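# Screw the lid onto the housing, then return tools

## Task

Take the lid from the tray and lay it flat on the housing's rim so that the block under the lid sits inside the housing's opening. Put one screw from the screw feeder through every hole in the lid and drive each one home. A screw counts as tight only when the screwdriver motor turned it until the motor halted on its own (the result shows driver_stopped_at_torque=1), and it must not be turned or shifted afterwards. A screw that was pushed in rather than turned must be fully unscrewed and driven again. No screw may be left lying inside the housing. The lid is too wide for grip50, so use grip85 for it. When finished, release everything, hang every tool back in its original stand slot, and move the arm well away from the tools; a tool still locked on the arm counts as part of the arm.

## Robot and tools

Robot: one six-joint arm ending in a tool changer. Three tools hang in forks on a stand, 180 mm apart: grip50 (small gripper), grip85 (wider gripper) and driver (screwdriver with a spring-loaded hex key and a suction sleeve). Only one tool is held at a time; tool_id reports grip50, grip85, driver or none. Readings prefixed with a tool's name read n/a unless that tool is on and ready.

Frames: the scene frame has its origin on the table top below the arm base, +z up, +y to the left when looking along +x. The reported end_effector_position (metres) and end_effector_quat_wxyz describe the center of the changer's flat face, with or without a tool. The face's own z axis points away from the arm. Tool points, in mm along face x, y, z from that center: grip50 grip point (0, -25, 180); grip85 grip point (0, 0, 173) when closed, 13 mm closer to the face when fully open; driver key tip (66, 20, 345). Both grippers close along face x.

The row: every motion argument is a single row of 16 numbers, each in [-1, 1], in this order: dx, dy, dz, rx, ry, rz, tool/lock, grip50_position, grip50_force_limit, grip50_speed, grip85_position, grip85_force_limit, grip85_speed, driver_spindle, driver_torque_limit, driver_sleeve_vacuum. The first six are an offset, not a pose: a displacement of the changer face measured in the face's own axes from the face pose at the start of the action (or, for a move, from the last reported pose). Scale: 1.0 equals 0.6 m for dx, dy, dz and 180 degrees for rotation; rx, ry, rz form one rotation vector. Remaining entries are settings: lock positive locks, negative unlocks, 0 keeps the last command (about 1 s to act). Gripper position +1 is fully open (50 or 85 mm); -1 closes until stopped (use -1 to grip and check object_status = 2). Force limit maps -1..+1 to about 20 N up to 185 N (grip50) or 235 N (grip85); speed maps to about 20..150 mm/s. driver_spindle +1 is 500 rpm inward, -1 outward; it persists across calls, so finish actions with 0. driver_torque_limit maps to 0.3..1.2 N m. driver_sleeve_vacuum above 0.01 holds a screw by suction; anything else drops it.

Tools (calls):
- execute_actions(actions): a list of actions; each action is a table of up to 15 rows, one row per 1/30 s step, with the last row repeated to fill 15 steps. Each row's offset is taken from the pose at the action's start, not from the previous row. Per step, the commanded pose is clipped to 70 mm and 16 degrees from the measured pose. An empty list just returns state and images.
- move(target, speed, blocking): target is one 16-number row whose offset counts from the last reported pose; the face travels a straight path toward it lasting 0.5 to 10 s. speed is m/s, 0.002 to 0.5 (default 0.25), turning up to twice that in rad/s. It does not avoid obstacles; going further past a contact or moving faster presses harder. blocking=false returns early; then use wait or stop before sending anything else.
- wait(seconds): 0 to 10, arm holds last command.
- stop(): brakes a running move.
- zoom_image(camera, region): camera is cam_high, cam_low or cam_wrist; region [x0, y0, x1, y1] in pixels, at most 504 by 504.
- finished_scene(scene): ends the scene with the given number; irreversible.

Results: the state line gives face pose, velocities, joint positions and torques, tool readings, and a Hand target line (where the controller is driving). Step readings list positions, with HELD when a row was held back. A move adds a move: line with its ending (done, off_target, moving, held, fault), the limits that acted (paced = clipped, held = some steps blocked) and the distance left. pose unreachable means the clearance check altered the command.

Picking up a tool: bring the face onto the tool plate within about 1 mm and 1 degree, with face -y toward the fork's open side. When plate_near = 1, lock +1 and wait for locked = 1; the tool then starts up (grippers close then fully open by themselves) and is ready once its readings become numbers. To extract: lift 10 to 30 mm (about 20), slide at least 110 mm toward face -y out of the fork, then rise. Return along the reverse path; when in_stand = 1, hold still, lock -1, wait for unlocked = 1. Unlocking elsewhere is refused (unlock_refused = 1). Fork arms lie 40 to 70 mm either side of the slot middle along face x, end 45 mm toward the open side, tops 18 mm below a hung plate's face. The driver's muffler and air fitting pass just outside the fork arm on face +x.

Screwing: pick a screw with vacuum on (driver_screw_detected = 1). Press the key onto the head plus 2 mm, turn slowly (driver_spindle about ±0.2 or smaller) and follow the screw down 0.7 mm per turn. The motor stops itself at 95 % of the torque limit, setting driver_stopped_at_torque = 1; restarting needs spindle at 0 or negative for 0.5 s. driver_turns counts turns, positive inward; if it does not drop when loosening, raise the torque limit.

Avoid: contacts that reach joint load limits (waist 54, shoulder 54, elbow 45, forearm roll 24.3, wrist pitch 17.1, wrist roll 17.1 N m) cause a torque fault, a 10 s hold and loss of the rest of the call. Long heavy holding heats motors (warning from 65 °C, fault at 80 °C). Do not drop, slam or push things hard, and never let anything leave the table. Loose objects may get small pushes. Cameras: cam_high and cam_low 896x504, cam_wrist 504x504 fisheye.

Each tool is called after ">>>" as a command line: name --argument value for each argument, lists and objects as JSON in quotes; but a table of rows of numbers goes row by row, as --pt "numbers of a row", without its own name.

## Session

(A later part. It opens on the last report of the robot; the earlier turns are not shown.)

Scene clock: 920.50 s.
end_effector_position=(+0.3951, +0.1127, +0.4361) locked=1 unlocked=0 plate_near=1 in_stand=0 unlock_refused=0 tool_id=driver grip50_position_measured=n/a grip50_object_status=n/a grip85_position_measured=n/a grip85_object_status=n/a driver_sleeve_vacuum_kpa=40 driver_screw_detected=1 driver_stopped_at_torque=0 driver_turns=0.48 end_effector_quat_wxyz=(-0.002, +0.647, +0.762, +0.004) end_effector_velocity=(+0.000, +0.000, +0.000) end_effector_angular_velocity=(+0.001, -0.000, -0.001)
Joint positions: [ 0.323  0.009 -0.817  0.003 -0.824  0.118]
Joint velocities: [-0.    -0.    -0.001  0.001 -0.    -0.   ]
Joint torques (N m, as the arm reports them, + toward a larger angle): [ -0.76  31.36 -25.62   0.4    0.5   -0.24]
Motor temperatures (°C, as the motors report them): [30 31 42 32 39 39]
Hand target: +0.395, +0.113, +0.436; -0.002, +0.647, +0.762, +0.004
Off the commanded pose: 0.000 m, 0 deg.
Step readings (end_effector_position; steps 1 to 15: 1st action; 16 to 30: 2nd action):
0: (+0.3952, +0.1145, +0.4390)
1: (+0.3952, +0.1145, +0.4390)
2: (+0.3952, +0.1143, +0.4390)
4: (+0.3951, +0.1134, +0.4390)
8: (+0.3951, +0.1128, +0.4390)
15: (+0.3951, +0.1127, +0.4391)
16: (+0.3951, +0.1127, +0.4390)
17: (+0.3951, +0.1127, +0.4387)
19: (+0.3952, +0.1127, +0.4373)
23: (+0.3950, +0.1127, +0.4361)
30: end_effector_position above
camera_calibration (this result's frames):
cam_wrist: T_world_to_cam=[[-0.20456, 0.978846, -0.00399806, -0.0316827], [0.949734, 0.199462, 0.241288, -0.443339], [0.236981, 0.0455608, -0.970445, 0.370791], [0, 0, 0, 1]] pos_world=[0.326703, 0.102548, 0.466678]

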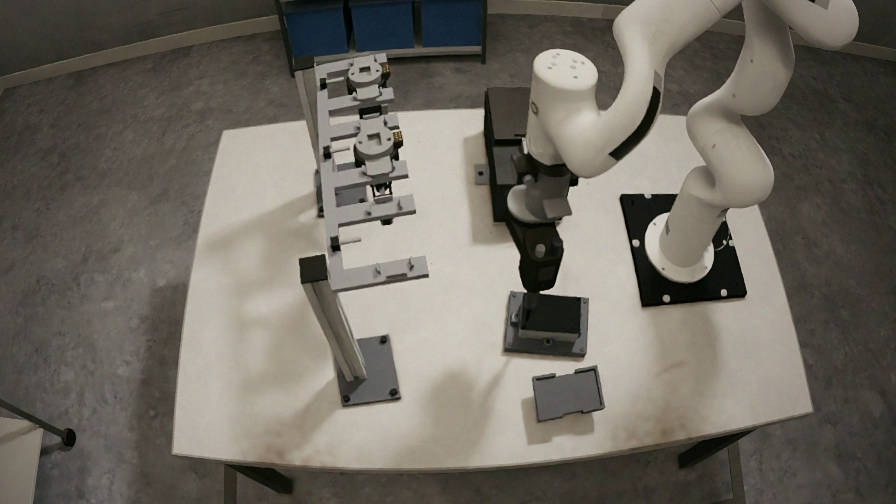

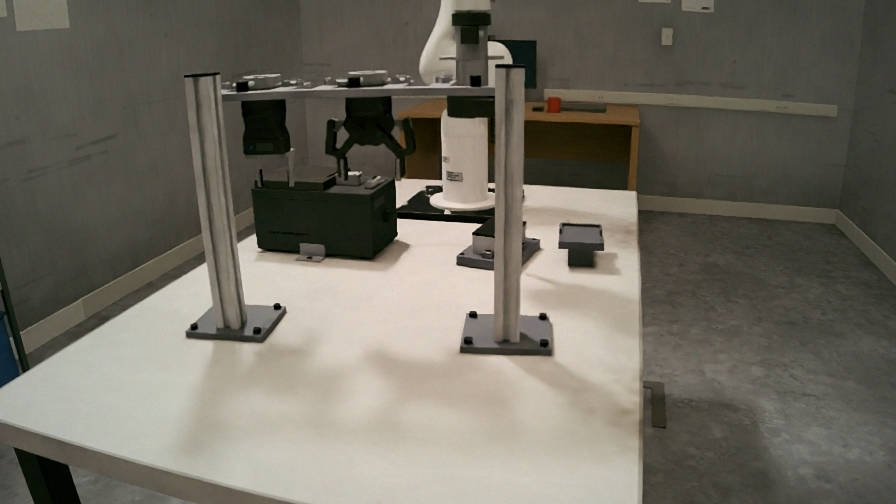

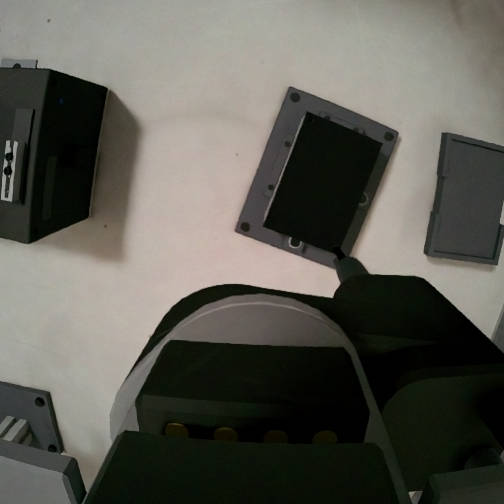

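>>> execute_actions --actions '[[[0,0,0.003,0,0,0,0,1,0,0,1,0,0,0,-1,1]],[[0,0,0.002,0,0,0,0,1,0,0,1,0,0,0,-1,1]],[[0,0,0.002,0,0,0,0,1,0,0,1,0,0,0,-1,1]]]'

>>> zoom_image --camera "cam_wrist" --region '[315,230,355,270]'

Scene clock: 930.30 s.
end_effector_position=(+0.3951, +0.1128, +0.4319) locked=1 unlocked=0 plate_near=1 in_stand=0 unlock_refused=0 tool_id=driver grip50_position_measured=n/a grip50_object_status=n/a grip85_position_measured=n/a grip85_object_status=n/a driver_sleeve_vacuum_kpa=40 driver_screw_detected=1 driver_stopped_at_torque=0 driver_turns=0.48 end_effector_quat_wxyz=(-0.002, +0.647, +0.762, +0.004) end_effector_velocity=(-0.000, +0.000, -0.000) end_effector_angular_velocity=(+0.000, +0.000, +0.000)
Joint positions: [ 0.323  0.004 -0.812  0.003 -0.814  0.118]
Joint velocities: [ 0.001 -0.     0.     0.     0.    -0.   ]
Joint torques (N m, as the arm reports them, + toward a larger angle): [ -2.02  32.63 -25.39   0.66   0.62  -0.38]
Motor temperatures (°C, as the motors report them): [30 31 42 32 39 39]
Hand target: +0.395, +0.113, +0.432; -0.002, +0.647, +0.762, +0.004
Off the commanded pose: 0.000 m, 0 deg.
Step readings (end_effector_position; steps 1 to 15: 1st action; 16 to 30: 2nd action; 31 to 45: 3rd action):
0: (+0.3951, +0.1127, +0.4361)
1: (+0.3951, +0.1127, +0.4360)
2: (+0.3951, +0.1127, +0.4359)
4: (+0.3951, +0.1127, +0.4350)
8: (+0.3951, +0.1127, +0.4343)
15: (+0.3951, +0.1127, +0.4343)
16: (+0.3951, +0.1127, +0.4343)
17: (+0.3951, +0.1127, +0.4342)
19: (+0.3951, +0.1128, +0.4336)
23: (+0.3951, +0.1127, +0.4331)
30: (+0.3951, +0.1128, +0.4331)
31: (+0.3951, +0.1128, +0.4331)
32: (+0.3951, +0.1128, +0.4330)
34: (+0.3952, +0.1128, +0.4324)
38: (+0.3951, +0.1128, +0.4319)
45: end_effector_position above
camera_calibration (this result's frames):
cam_wrist: T_world_to_cam=[[-0.204545, 0.978849, -0.00400246, -0.0317308], [0.949718, 0.199445, 0.241364, -0.442387], [0.237057, 0.0455688, -0.970426, 0.366706], [0, 0, 0, 1]] pos_world=[0.326723, 0.102581, 0.462511]

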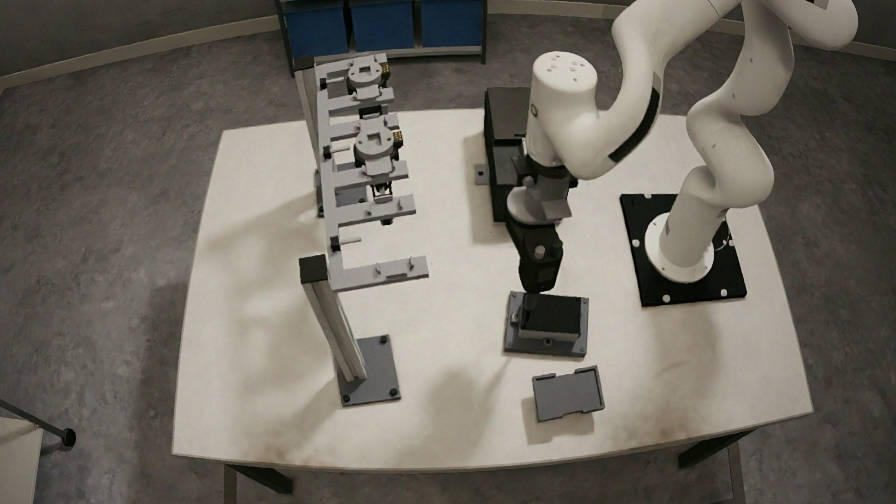

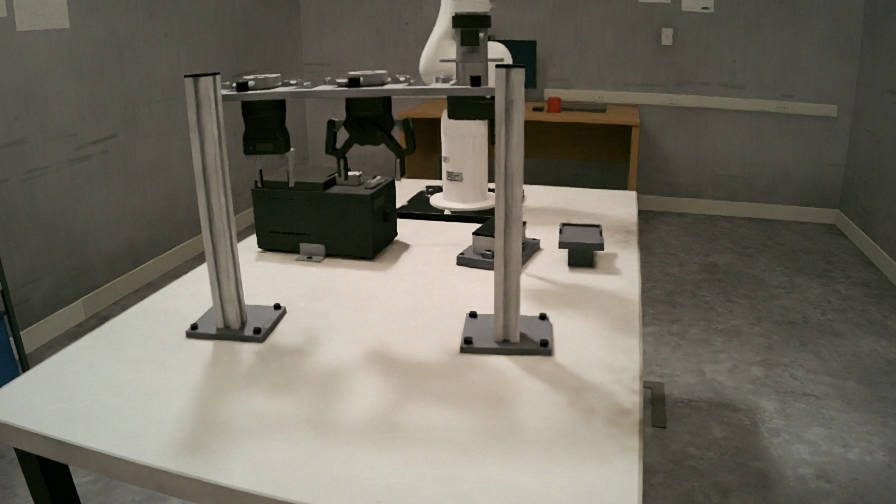

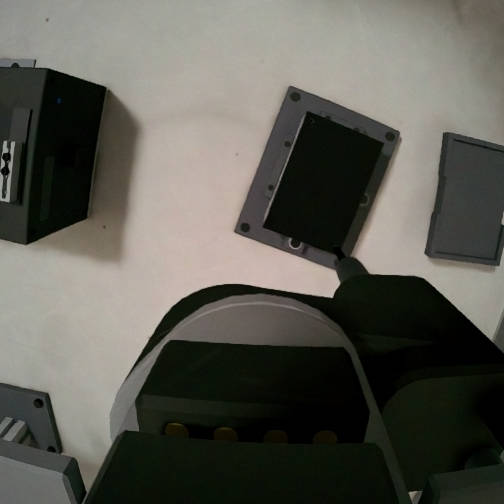

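Region (315, 230, 355, 270) of cam_wrist's 504x504 image, scaled by 12.600, with more detail than that image has.

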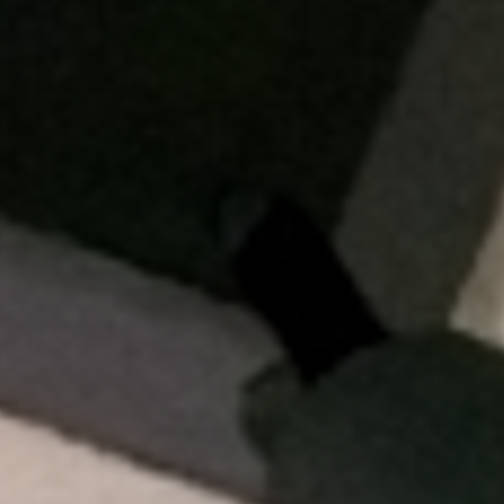

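Still 40 kPa past expected lid top. Continue down.

>>> execute_actions --actions '[[[0,0,0.002,0,0,0,0,1,0,0,1,0,0,0,-1,1]],[[0,0,0.002,0,0,0,0,1,0,0,1,0,0,0,-1,1]]]'

Scene clock: 937.93 s.
end_effector_position=(+0.3951, +0.1128, +0.4295) locked=1 unlocked=0 plate_near=1 in_stand=0 unlock_refused=0 tool_id=driver grip50_position_measured=n/a grip50_object_status=n/a grip85_position_measured=n/a grip85_object_status=n/a driver_sleeve_vacuum_kpa=40 driver_screw_detected=1 driver_stopped_at_torque=0 driver_turns=0.48 end_effector_quat_wxyz=(-0.002, +0.647, +0.762, +0.004) end_effector_velocity=(-0.000, -0.000, +0.000) end_effector_angular_velocity=(-0.001, +0.001, +0.002)
Joint positions: [ 0.323  0.001 -0.809  0.003 -0.808  0.118]
Joint velocities: [-0.     0.    -0.    -0.001 -0.002 -0.001]
Joint torques (N m, as the arm reports them, + toward a larger angle): [ -2.29  31.15 -24.89   0.66   0.48  -0.29]
Motor temperatures (°C, as the motors report them): [30 31 42 32 39 39]
Hand target: +0.395, +0.113, +0.430; -0.002, +0.647, +0.762, +0.004
Off the commanded pose: 0.000 m, 0 deg.
Step readings (end_effector_position; steps 1 to 15: 1st action; 16 to 30: 2nd action):
0: (+0.3951, +0.1128, +0.4319)
1: (+0.3951, +0.1128, +0.4319)
2: (+0.3952, +0.1128, +0.4318)
4: (+0.3952, +0.1128, +0.4312)
8: (+0.3951, +0.1128, +0.4307)
15: (+0.3951, +0.1128, +0.4307)
16: (+0.3951, +0.1128, +0.4307)
17: (+0.3952, +0.1128, +0.4306)
19: (+0.3952, +0.1128, +0.4300)
23: (+0.3951, +0.1128, +0.4295)
30: end_effector_position above
camera_calibration (this result's frames):
cam_wrist: T_world_to_cam=[[-0.204537, 0.978851, -0.00400506, -0.0317582], [0.949709, 0.199436, 0.241408, -0.441843], [0.237101, 0.0455733, -0.970415, 0.364372], [0, 0, 0, 1]] pos_world=[0.326734, 0.1026, 0.460129]

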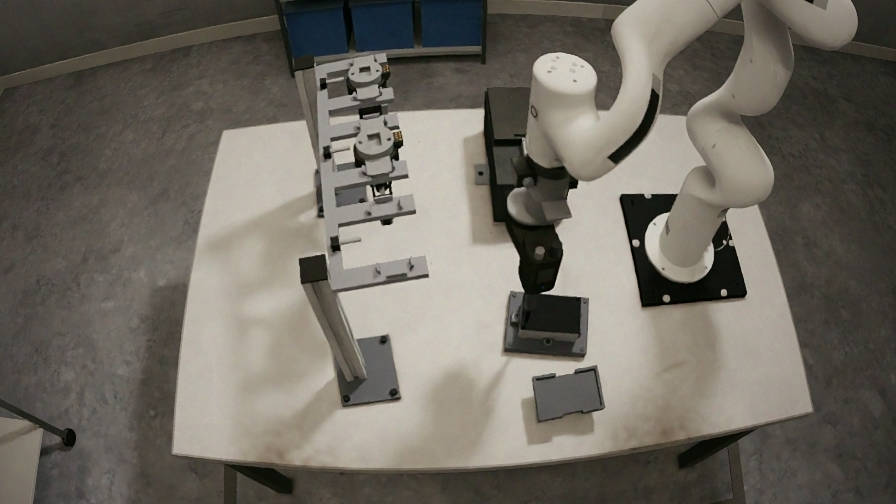

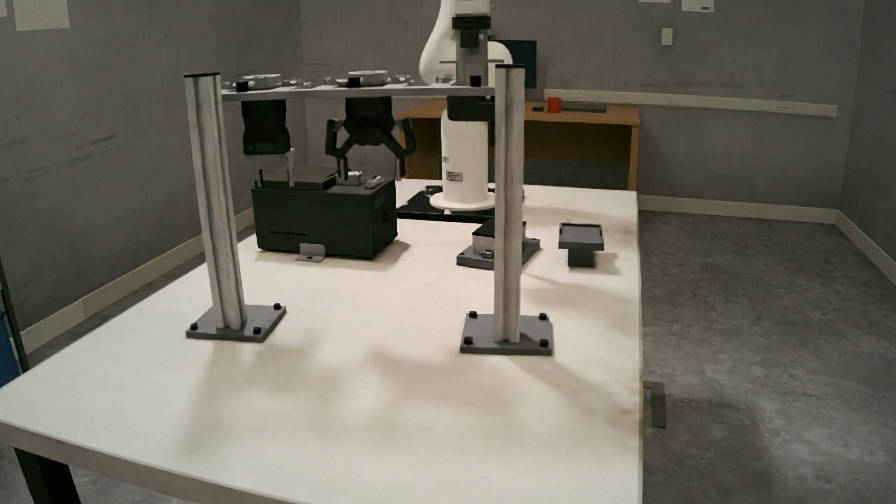

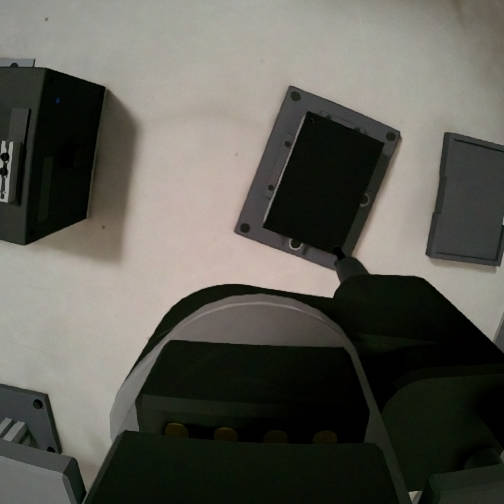

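>>> execute_actions --actions '[[[0,0,0.002,0,0,0,0,1,0,0,1,0,0,0,-1,1]]]'

>>> zoom_image --camera "cam_wrist" --region '[315,230,355,270]'

>>> zoom_image --camera "cam_low" --region '[450,200,550,280]'

Scene clock: 943.57 s.
end_effector_position=(+0.3952, +0.1128, +0.4283) locked=1 unlocked=0 plate_near=1 in_stand=0 unlock_refused=0 tool_id=driver grip50_position_measured=n/a grip50_object_status=n/a grip85_position_measured=n/a grip85_object_status=n/a driver_sleeve_vacuum_kpa=40 driver_screw_detected=1 driver_stopped_at_torque=0 driver_turns=0.48 end_effector_quat_wxyz=(-0.002, +0.647, +0.762, +0.004) end_effector_velocity=(+0.000, +0.000, -0.000) end_effector_angular_velocity=(+0.001, -0.000, -0.000)
Joint positions: [ 0.323 -0.    -0.807  0.003 -0.805  0.118]
Joint velocities: [ 0.001 -0.001  0.     0.001  0.001  0.001]
Joint torques (N m, as the arm reports them, + toward a larger angle): [ -2.1   32.   -25.16   1.19   0.6   -0.36]
Motor temperatures (°C, as the motors report them): [30 31 42 32 39 39]
Hand target: +0.395, +0.113, +0.428; -0.002, +0.647, +0.762, +0.004
Off the commanded pose: 0.000 m, 0 deg.
Step readings (end_effector_position):
0: (+0.3951, +0.1128, +0.4295)
1: (+0.3951, +0.1128, +0.4295)
2: (+0.3952, +0.1128, +0.4294)
4: (+0.3952, +0.1128, +0.4288)
8: (+0.3951, +0.1128, +0.4283)
15: end_effector_position above
camera_calibration (this result's frames):
cam_wrist: T_world_to_cam=[[-0.204533, 0.978851, -0.00400645, -0.031772], [0.949705, 0.199431, 0.241429, -0.441571], [0.237122, 0.0455753, -0.97041, 0.363205], [0, 0, 0, 1]] pos_world=[0.32674, 0.10261, 0.458938]

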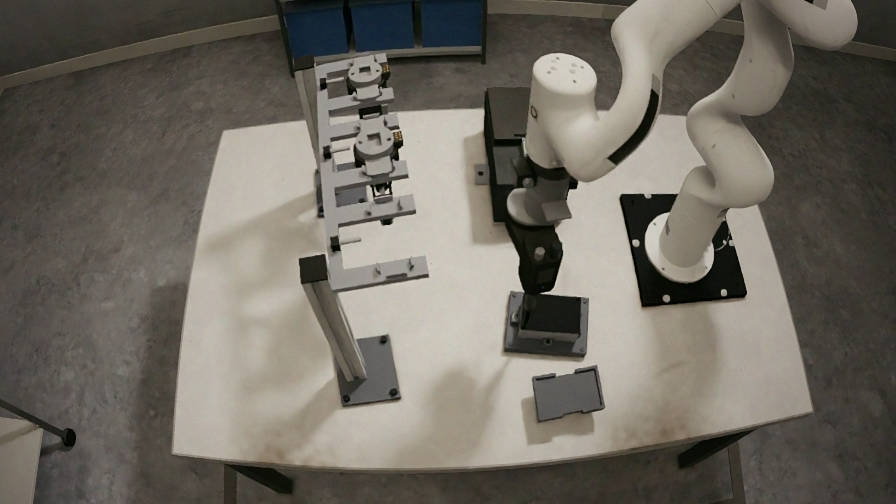

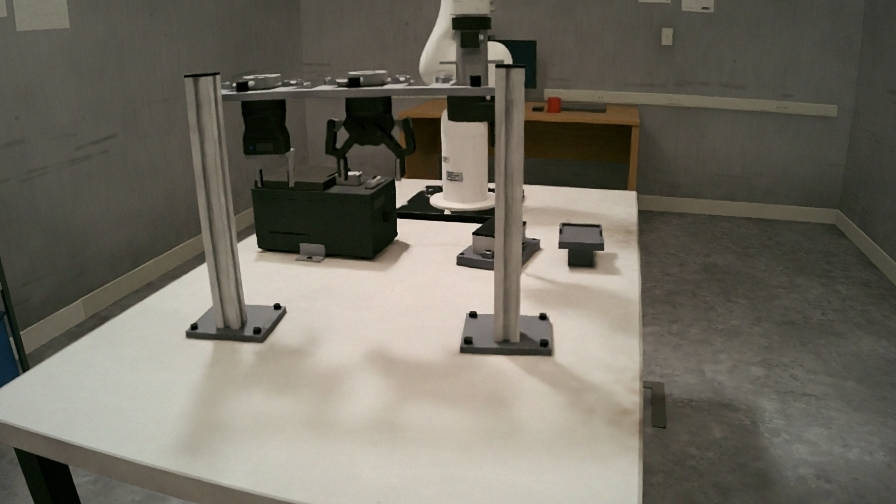

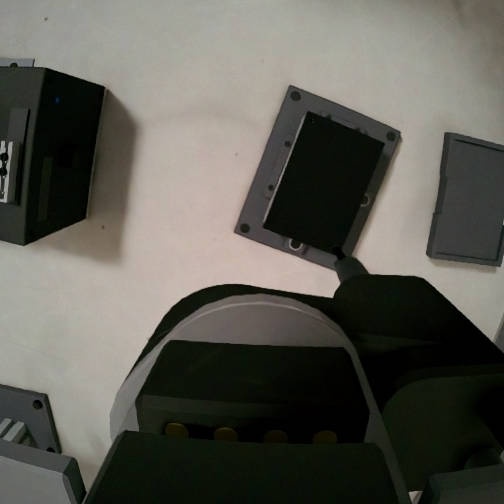

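Region (315, 230, 355, 270) of cam_wrist's 504x504 image, scaled by 12.600, with more detail than that image has.

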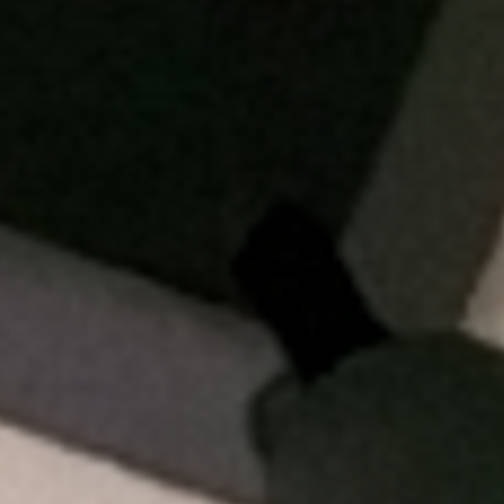

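Region (450, 200, 550, 280) of cam_low's 896x504 image, scaled by 5.040, with more detail than that image has; it fills the top 403 rows of this view, and the rest is white.

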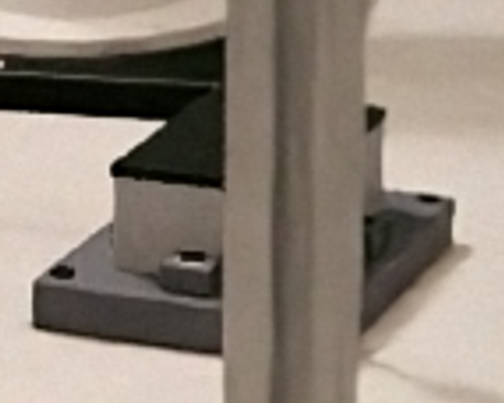

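>>> execute_actions --actions '[[[0,0,0.002,0,0,0,0,1,0,0,1,0,0,0,-1,1]]]'

>>> execute_actions --actions '[[[0,0,0.002,0,0,0,0,1,0,0,1,0,0,0,-1,1]]]'

Scene clock: 949.80 s.
end_effector_position=(+0.3952, +0.1128, +0.4272) locked=1 unlocked=0 plate_near=1 in_stand=0 unlock_refused=0 tool_id=driver grip50_position_measured=n/a grip50_object_status=n/a grip85_position_measured=n/a grip85_object_status=n/a driver_sleeve_vacuum_kpa=40 driver_screw_detected=1 driver_stopped_at_torque=0 driver_turns=0.48 end_effector_quat_wxyz=(-0.002, +0.647, +0.762, +0.004) end_effector_velocity=(-0.000, -0.000, -0.000) end_effector_angular_velocity=(-0.001, +0.002, +0.000)
Joint positions: [ 0.323 -0.002 -0.806  0.003 -0.802  0.118]
Joint velocities: [-0.    -0.001  0.001 -0.    -0.    -0.   ]
Joint torques (N m, as the arm reports them, + toward a larger angle): [ -2.47  31.7  -25.2    0.69   0.58  -0.33]
Motor temperatures (°C, as the motors report them): [30 31 42 32 39 39]
Hand target: +0.395, +0.113, +0.427; -0.002, +0.647, +0.762, +0.004
Off the commanded pose: 0.000 m, 0 deg.
Step readings (end_effector_position):
0: (+0.3952, +0.1128, +0.4283)
1: (+0.3952, +0.1128, +0.4283)
2: (+0.3952, +0.1128, +0.4282)
4: (+0.3952, +0.1128, +0.4276)
8: (+0.3951, +0.1128, +0.4272)
15: end_effector_position above
camera_calibration (this result's frames):
cam_wrist: T_world_to_cam=[[-0.204529, 0.978852, -0.00400773, -0.0317858], [0.9497, 0.199426, 0.241451, -0.441299], [0.237144, 0.0455774, -0.970405, 0.362037], [0, 0, 0, 1]] pos_world=[0.326746, 0.102619, 0.457747]

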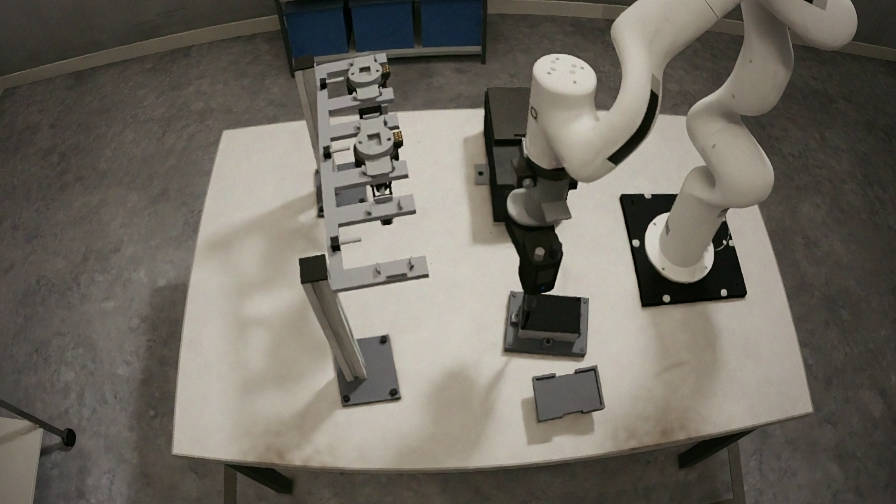

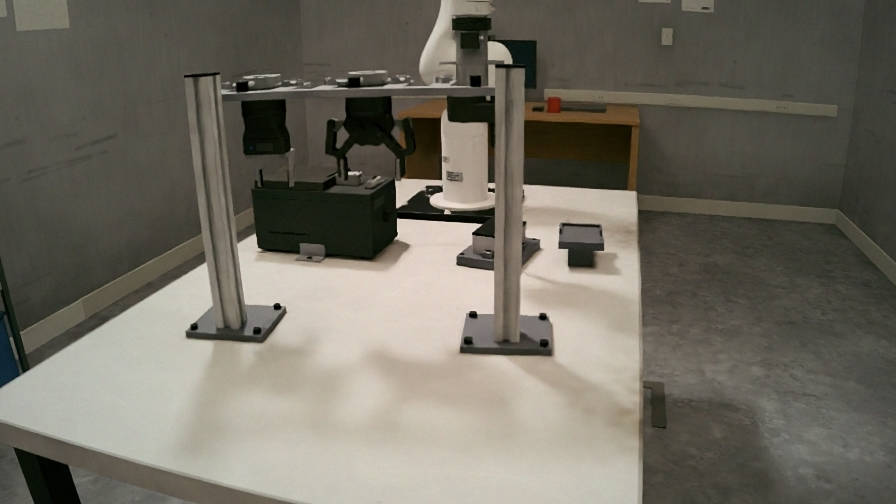

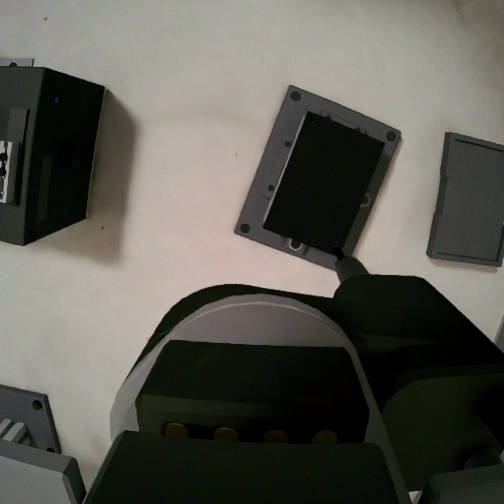

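Scene clock: 950.30 s.
end_effector_position=(+0.3952, +0.1128, +0.4260) locked=1 unlocked=0 plate_near=1 in_stand=0 unlock_refused=0 tool_id=driver grip50_position_measured=n/a grip50_object_status=n/a grip85_position_measured=n/a grip85_object_status=n/a driver_sleeve_vacuum_kpa=40 driver_screw_detected=1 driver_stopped_at_torque=0 driver_turns=0.48 end_effector_quat_wxyz=(-0.002, +0.647, +0.762, +0.004) end_effector_velocity=(-0.000, +0.000, +0.000) end_effector_angular_velocity=(+0.001, -0.002, +0.001)
Joint positions: [ 0.323 -0.003 -0.804  0.003 -0.799  0.118]
Joint velocities: [ 0.001  0.001  0.001 -0.     0.002 -0.   ]
Joint torques (N m, as the arm reports them, + toward a larger angle): [ -2.65  33.09 -25.08   0.39   0.62  -0.22]
Motor temperatures (°C, as the motors report them): [30 31 42 32 39 39]
Hand target: +0.395, +0.113, +0.426; -0.002, +0.647, +0.762, +0.004
Off the commanded pose: 0.000 m, 0 deg.
Step readings (end_effector_position):
0: (+0.3952, +0.1128, +0.4272)
1: (+0.3952, +0.1128, +0.4272)
2: (+0.3952, +0.1128, +0.4270)
4: (+0.3952, +0.1128, +0.4264)
8: (+0.3951, +0.1128, +0.4260)
15: end_effector_position above
camera_calibration (this result's frames):
cam_wrist: T_world_to_cam=[[-0.204525, 0.978853, -0.00400901, -0.0317995], [0.949696, 0.199421, 0.241473, -0.441027], [0.237166, 0.0455798, -0.970399, 0.36087], [0, 0, 0, 1]] pos_world=[0.326752, 0.102629, 0.456557]

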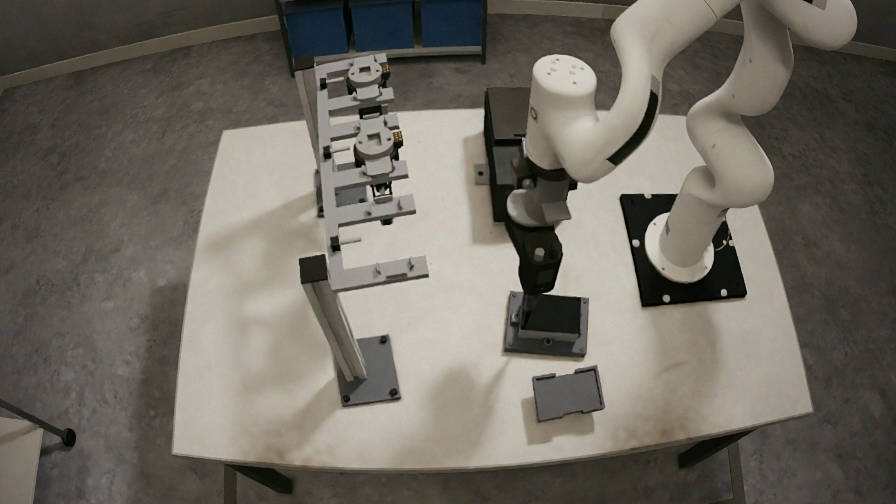

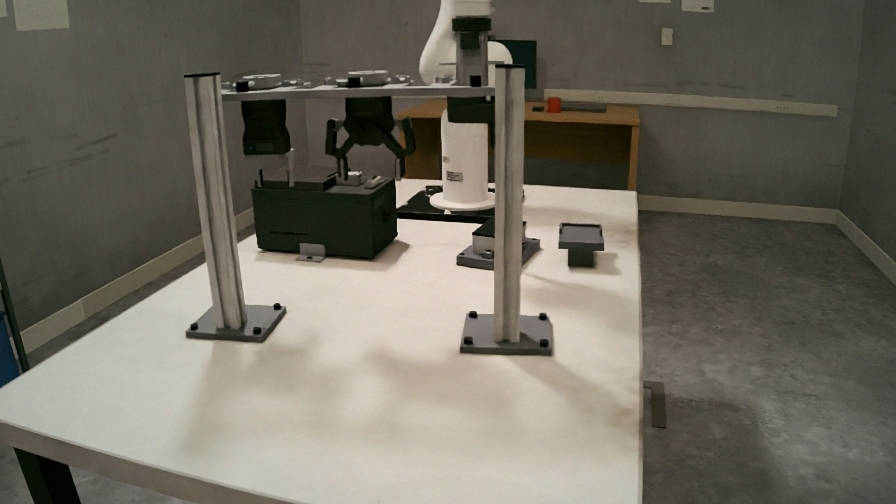

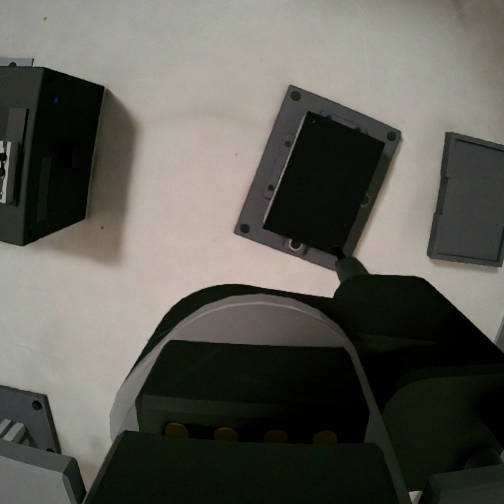

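>>> zoom_image --camera "cam_high" --region '[505,295,555,335]'

>>> zoom_image --camera "cam_wrist" --region '[315,230,355,270]'

Region (505, 295, 555, 335) of cam_high's 896x504 image, scaled by 10.080, with more detail than that image has; it fills the top 403 rows of this view, and the rest is white.

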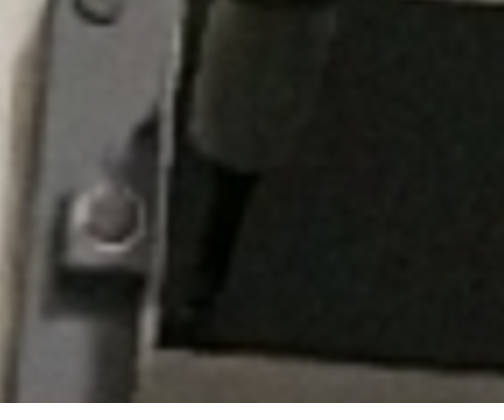

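Region (315, 230, 355, 270) of cam_wrist's 504x504 image, scaled by 12.600, with more detail than that image has.

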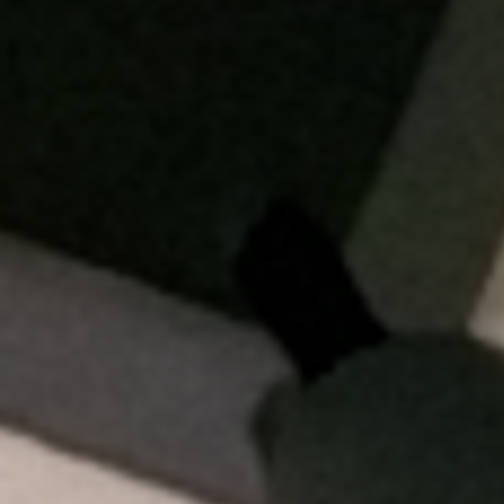

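>>> execute_actions --actions '[[[0,0,0.002,0,0,0,0,1,0,0,1,0,0,0,-1,1]]]'

>>> execute_actions --actions '[[[0,0,0.002,0,0,0,0,1,0,0,1,0,0,0,-1,1]]]'

Scene clock: 963.03 s.
end_effector_position=(+0.3952, +0.1128, +0.4248) locked=1 unlocked=0 plate_near=1 in_stand=0 unlock_refused=0 tool_id=driver grip50_position_measured=n/a grip50_object_status=n/a grip85_position_measured=n/a grip85_object_status=n/a driver_sleeve_vacuum_kpa=40 driver_screw_detected=1 driver_stopped_at_torque=0 driver_turns=0.48 end_effector_quat_wxyz=(-0.002, +0.647, +0.762, +0.004) end_effector_velocity=(+0.000, +0.000, -0.001) end_effector_angular_velocity=(+0.000, -0.002, +0.002)
Joint positions: [ 0.323 -0.004 -0.803  0.003 -0.796  0.118]
Joint velocities: [ 0.001 -0.001  0.001 -0.     0.003 -0.001]
Joint torques (N m, as the arm reports them, + toward a larger angle): [ -0.89  32.83 -25.13   1.01   0.52  -0.18]
Motor temperatures (°C, as the motors report them): [30 31 42 32 39 39]
Hand target: +0.395, +0.113, +0.425; -0.002, +0.647, +0.762, +0.004
Off the commanded pose: 0.000 m, 0 deg.
Step readings (end_effector_position):
0: (+0.3952, +0.1128, +0.4260)
1: (+0.3952, +0.1128, +0.4260)
2: (+0.3952, +0.1128, +0.4258)
4: (+0.3952, +0.1128, +0.4252)
8: (+0.3951, +0.1128, +0.4248)
15: end_effector_position above
camera_calibration (this result's frames):
cam_wrist: T_world_to_cam=[[-0.204521, 0.978854, -0.00401045, -0.0318132], [0.949691, 0.199417, 0.241494, -0.440755], [0.237187, 0.0455818, -0.970394, 0.359703], [0, 0, 0, 1]] pos_world=[0.326758, 0.102639, 0.455366]

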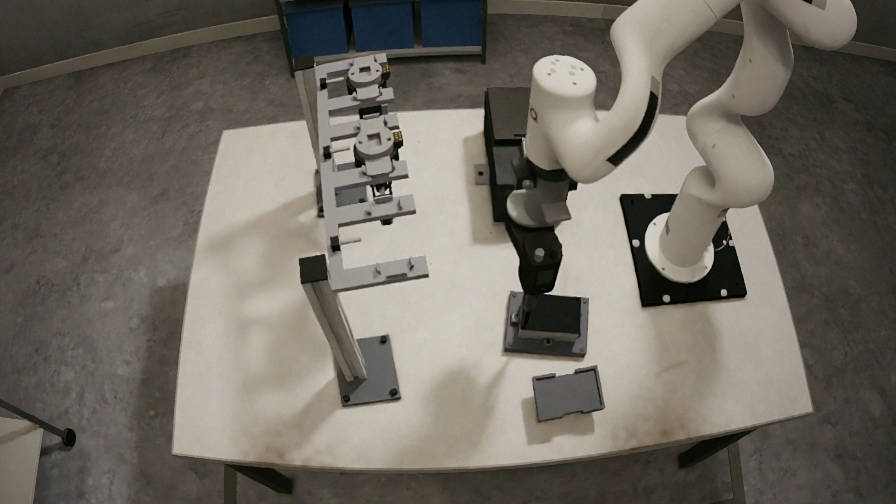

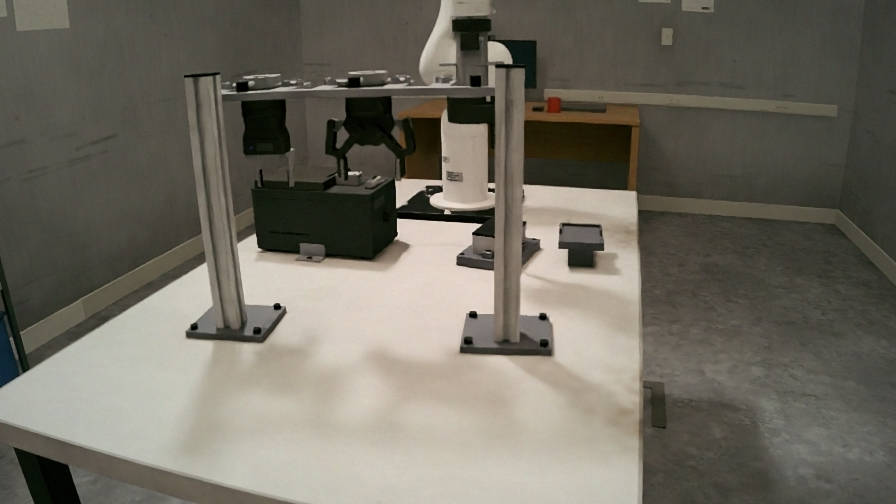

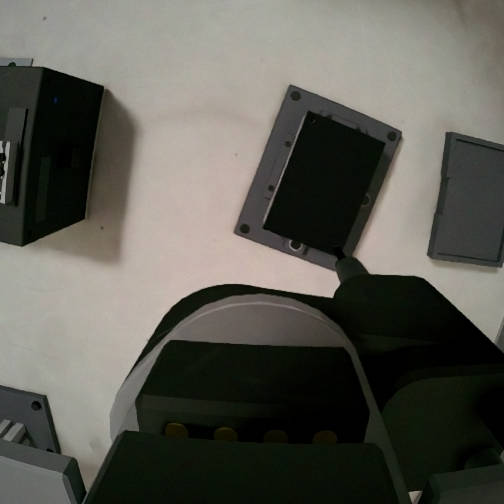

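Scene clock: 963.53 s.
end_effector_position=(+0.3952, +0.1128, +0.4237) locked=1 unlocked=0 plate_near=1 in_stand=0 unlock_refused=0 tool_id=driver grip50_position_measured=n/a grip50_object_status=n/a grip85_position_measured=n/a grip85_object_status=n/a driver_sleeve_vacuum_kpa=40 driver_screw_detected=1 driver_stopped_at_torque=0 driver_turns=0.48 end_effector_quat_wxyz=(-0.002, +0.647, +0.762, +0.004) end_effector_velocity=(-0.000, -0.000, -0.001) end_effector_angular_velocity=(-0.001, +0.001, +0.001)
Joint positions: [ 0.323 -0.006 -0.802  0.003 -0.793  0.118]
Joint velocities: [-0.    -0.     0.001 -0.     0.    -0.   ]
Joint torques (N m, as the arm reports them, + toward a larger angle): [ -1.33  29.48 -23.39   0.62   0.64  -0.24]
Motor temperatures (°C, as the motors report them): [30 31 42 32 39 39]
Hand target: +0.395, +0.113, +0.424; -0.002, +0.647, +0.762, +0.004
Off the commanded pose: 0.000 m, 0 deg.
Step readings (end_effector_position):
0: (+0.3952, +0.1128, +0.4248)
1: (+0.3952, +0.1128, +0.4248)
2: (+0.3952, +0.1128, +0.4246)
4: (+0.3952, +0.1128, +0.4241)
8: (+0.3952, +0.1128, +0.4238)
15: end_effector_position above
camera_calibration (this result's frames):
cam_wrist: T_world_to_cam=[[-0.204505, 0.978857, -0.00398662, -0.0318464], [0.949645, 0.199387, 0.2417, -0.440592], [0.237385, 0.0456432, -0.970343, 0.358492], [0, 0, 0, 1]] pos_world=[0.326793, 0.102659, 0.454225]

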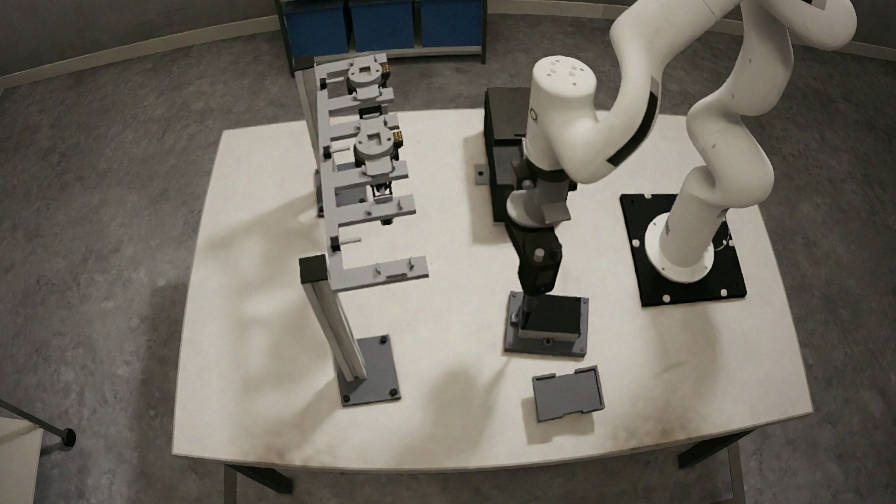

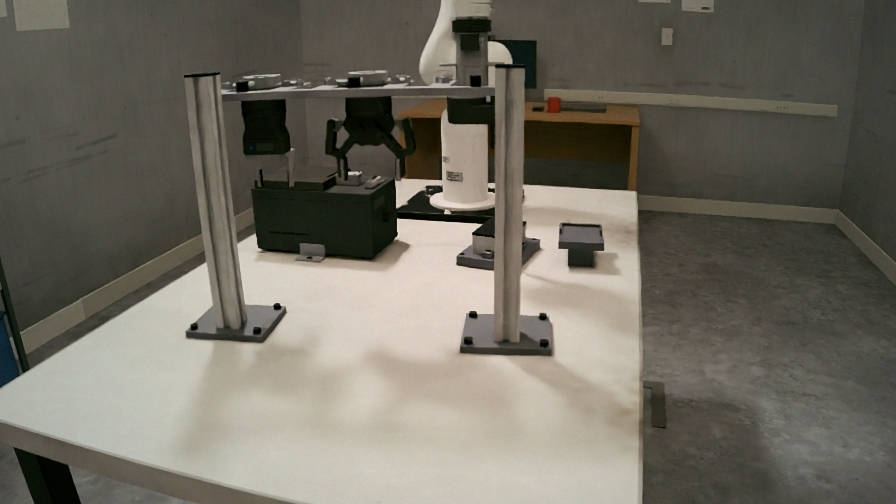

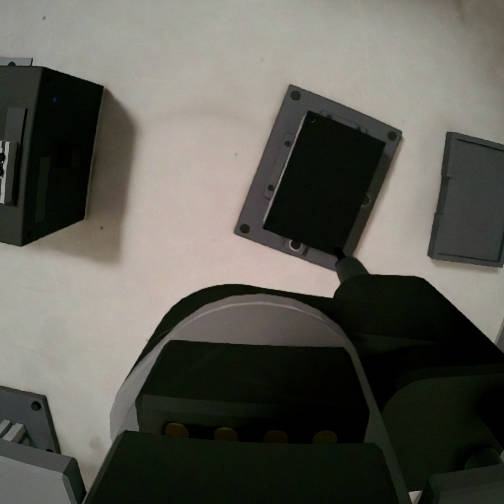

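>>> zoom_image --camera "cam_low" --region '[490,190,550,250]'

>>> zoom_image --camera "cam_high" --region '[510,305,540,335]'

Region (490, 190, 550, 250) of cam_low's 896x504 image, scaled by 8.400, with more detail than that image has.

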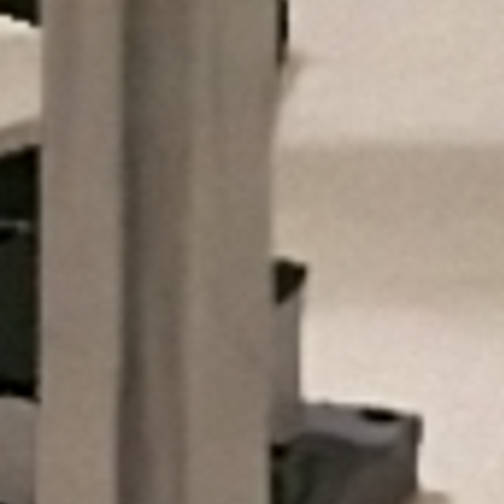

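Region (510, 305, 540, 335) of cam_high's 896x504 image, scaled by 16.800, with more detail than that image has.

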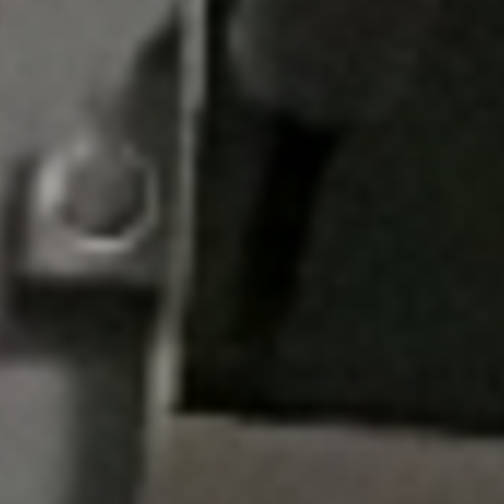

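>>> execute_actions --actions '[[[0,0,0.002,0,0,0,0,1,0,0,1,0,0,0,0,1]],[[0,0,0,0,0,0,0,1,0,0,1,0,0,0.2,0,1]],[[0,0,0.0011,0,0,0,0,1,0,0,1,0,0,0.2,0,1]],[[0,0,0.0011,0,0,0,0,1,0,0,1,0,0,0,0,1]]]'

Scene clock: 1006.73 s.
end_effector_position=(+0.3952, +0.1129, +0.4212) locked=1 unlocked=0 plate_near=1 in_stand=0 unlock_refused=0 tool_id=driver grip50_position_measured=n/a grip50_object_status=n/a grip85_position_measured=n/a grip85_object_status=n/a driver_sleeve_vacuum_kpa=40 driver_screw_detected=1 driver_stopped_at_torque=0 driver_turns=2.10 end_effector_quat_wxyz=(-0.002, +0.647, +0.762, +0.004) end_effector_velocity=(+0.001, +0.000, +0.001) end_effector_angular_velocity=(+0.001, -0.004, +0.000)
Joint positions: [ 0.323 -0.009 -0.798  0.003 -0.787  0.118]
Joint velocities: [ 0.     0.001 -0.001  0.     0.001 -0.   ]
Joint torques (N m, as the arm reports them, + toward a larger angle): [ -0.98  30.31 -22.56   0.5   -0.15  -0.35]
Motor temperatures (°C, as the motors report them): [30 31 42 32 39 39]
Hand target: +0.395, +0.113, +0.421; -0.002, +0.647, +0.762, +0.004
Off the commanded pose: 0.000 m, 0 deg.
Step readings (end_effector_position; steps 1 to 15: 1st action; 16 to 30: 2nd action; 31 to 45: 3rd action; 46 to 60: 4th action):
0: (+0.3952, +0.1128, +0.4236)
1: (+0.3952, +0.1128, +0.4236)
2: (+0.3952, +0.1128, +0.4235)
4: (+0.3952, +0.1128, +0.4229)
8: (+0.3952, +0.1128, +0.4225)
15: (+0.3952, +0.1128, +0.4225)
16: (+0.3952, +0.1128, +0.4225)
17: (+0.3953, +0.1129, +0.4225)
19: (+0.3953, +0.1129, +0.4225)
23: (+0.3953, +0.1129, +0.4225)
30: (+0.3952, +0.1128, +0.4225)
31: (+0.3952, +0.1128, +0.4225)
32: (+0.3952, +0.1129, +0.4224)
34: (+0.3952, +0.1129, +0.4221)
38: (+0.3952, +0.1129, +0.4219)
45: (+0.3952, +0.1129, +0.4218)
46: (+0.3952, +0.1129, +0.4218)
47: (+0.3952, +0.1129, +0.4218)
49: (+0.3952, +0.1129, +0.4214)
53: (+0.3952, +0.1129, +0.4212)
60: end_effector_position above
camera_calibration (this result's frames):
cam_wrist: T_world_to_cam=[[-0.204493, 0.97886, -0.00398295, -0.0318797], [0.949625, 0.199369, 0.241795, -0.440051], [0.237478, 0.045663, -0.970319, 0.356036], [0, 0, 0, 1]] pos_world=[0.326814, 0.102681, 0.451744]

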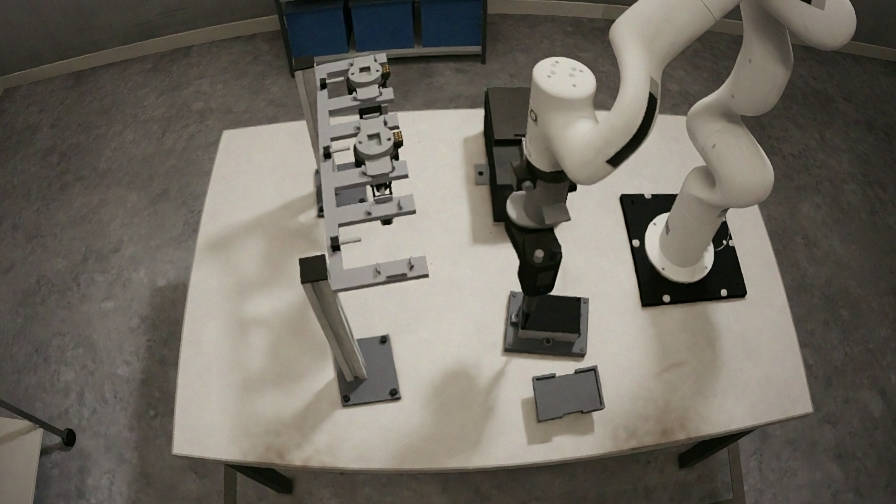

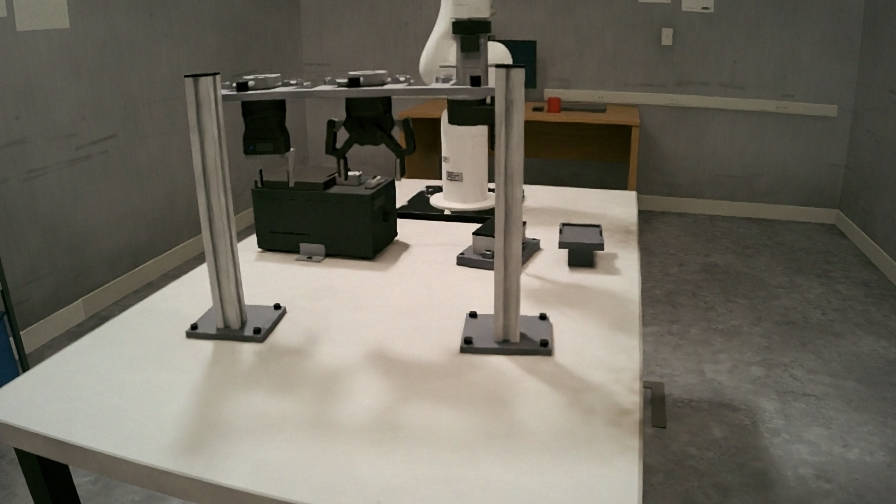

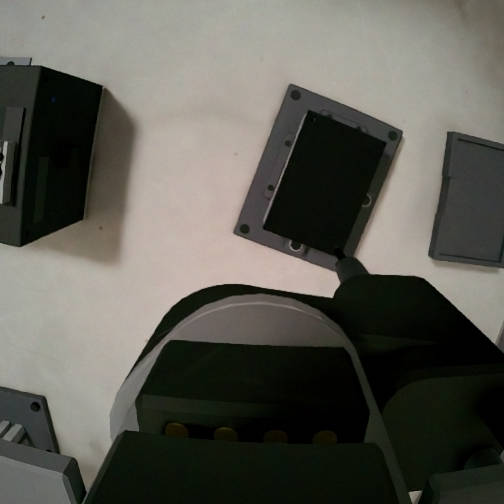

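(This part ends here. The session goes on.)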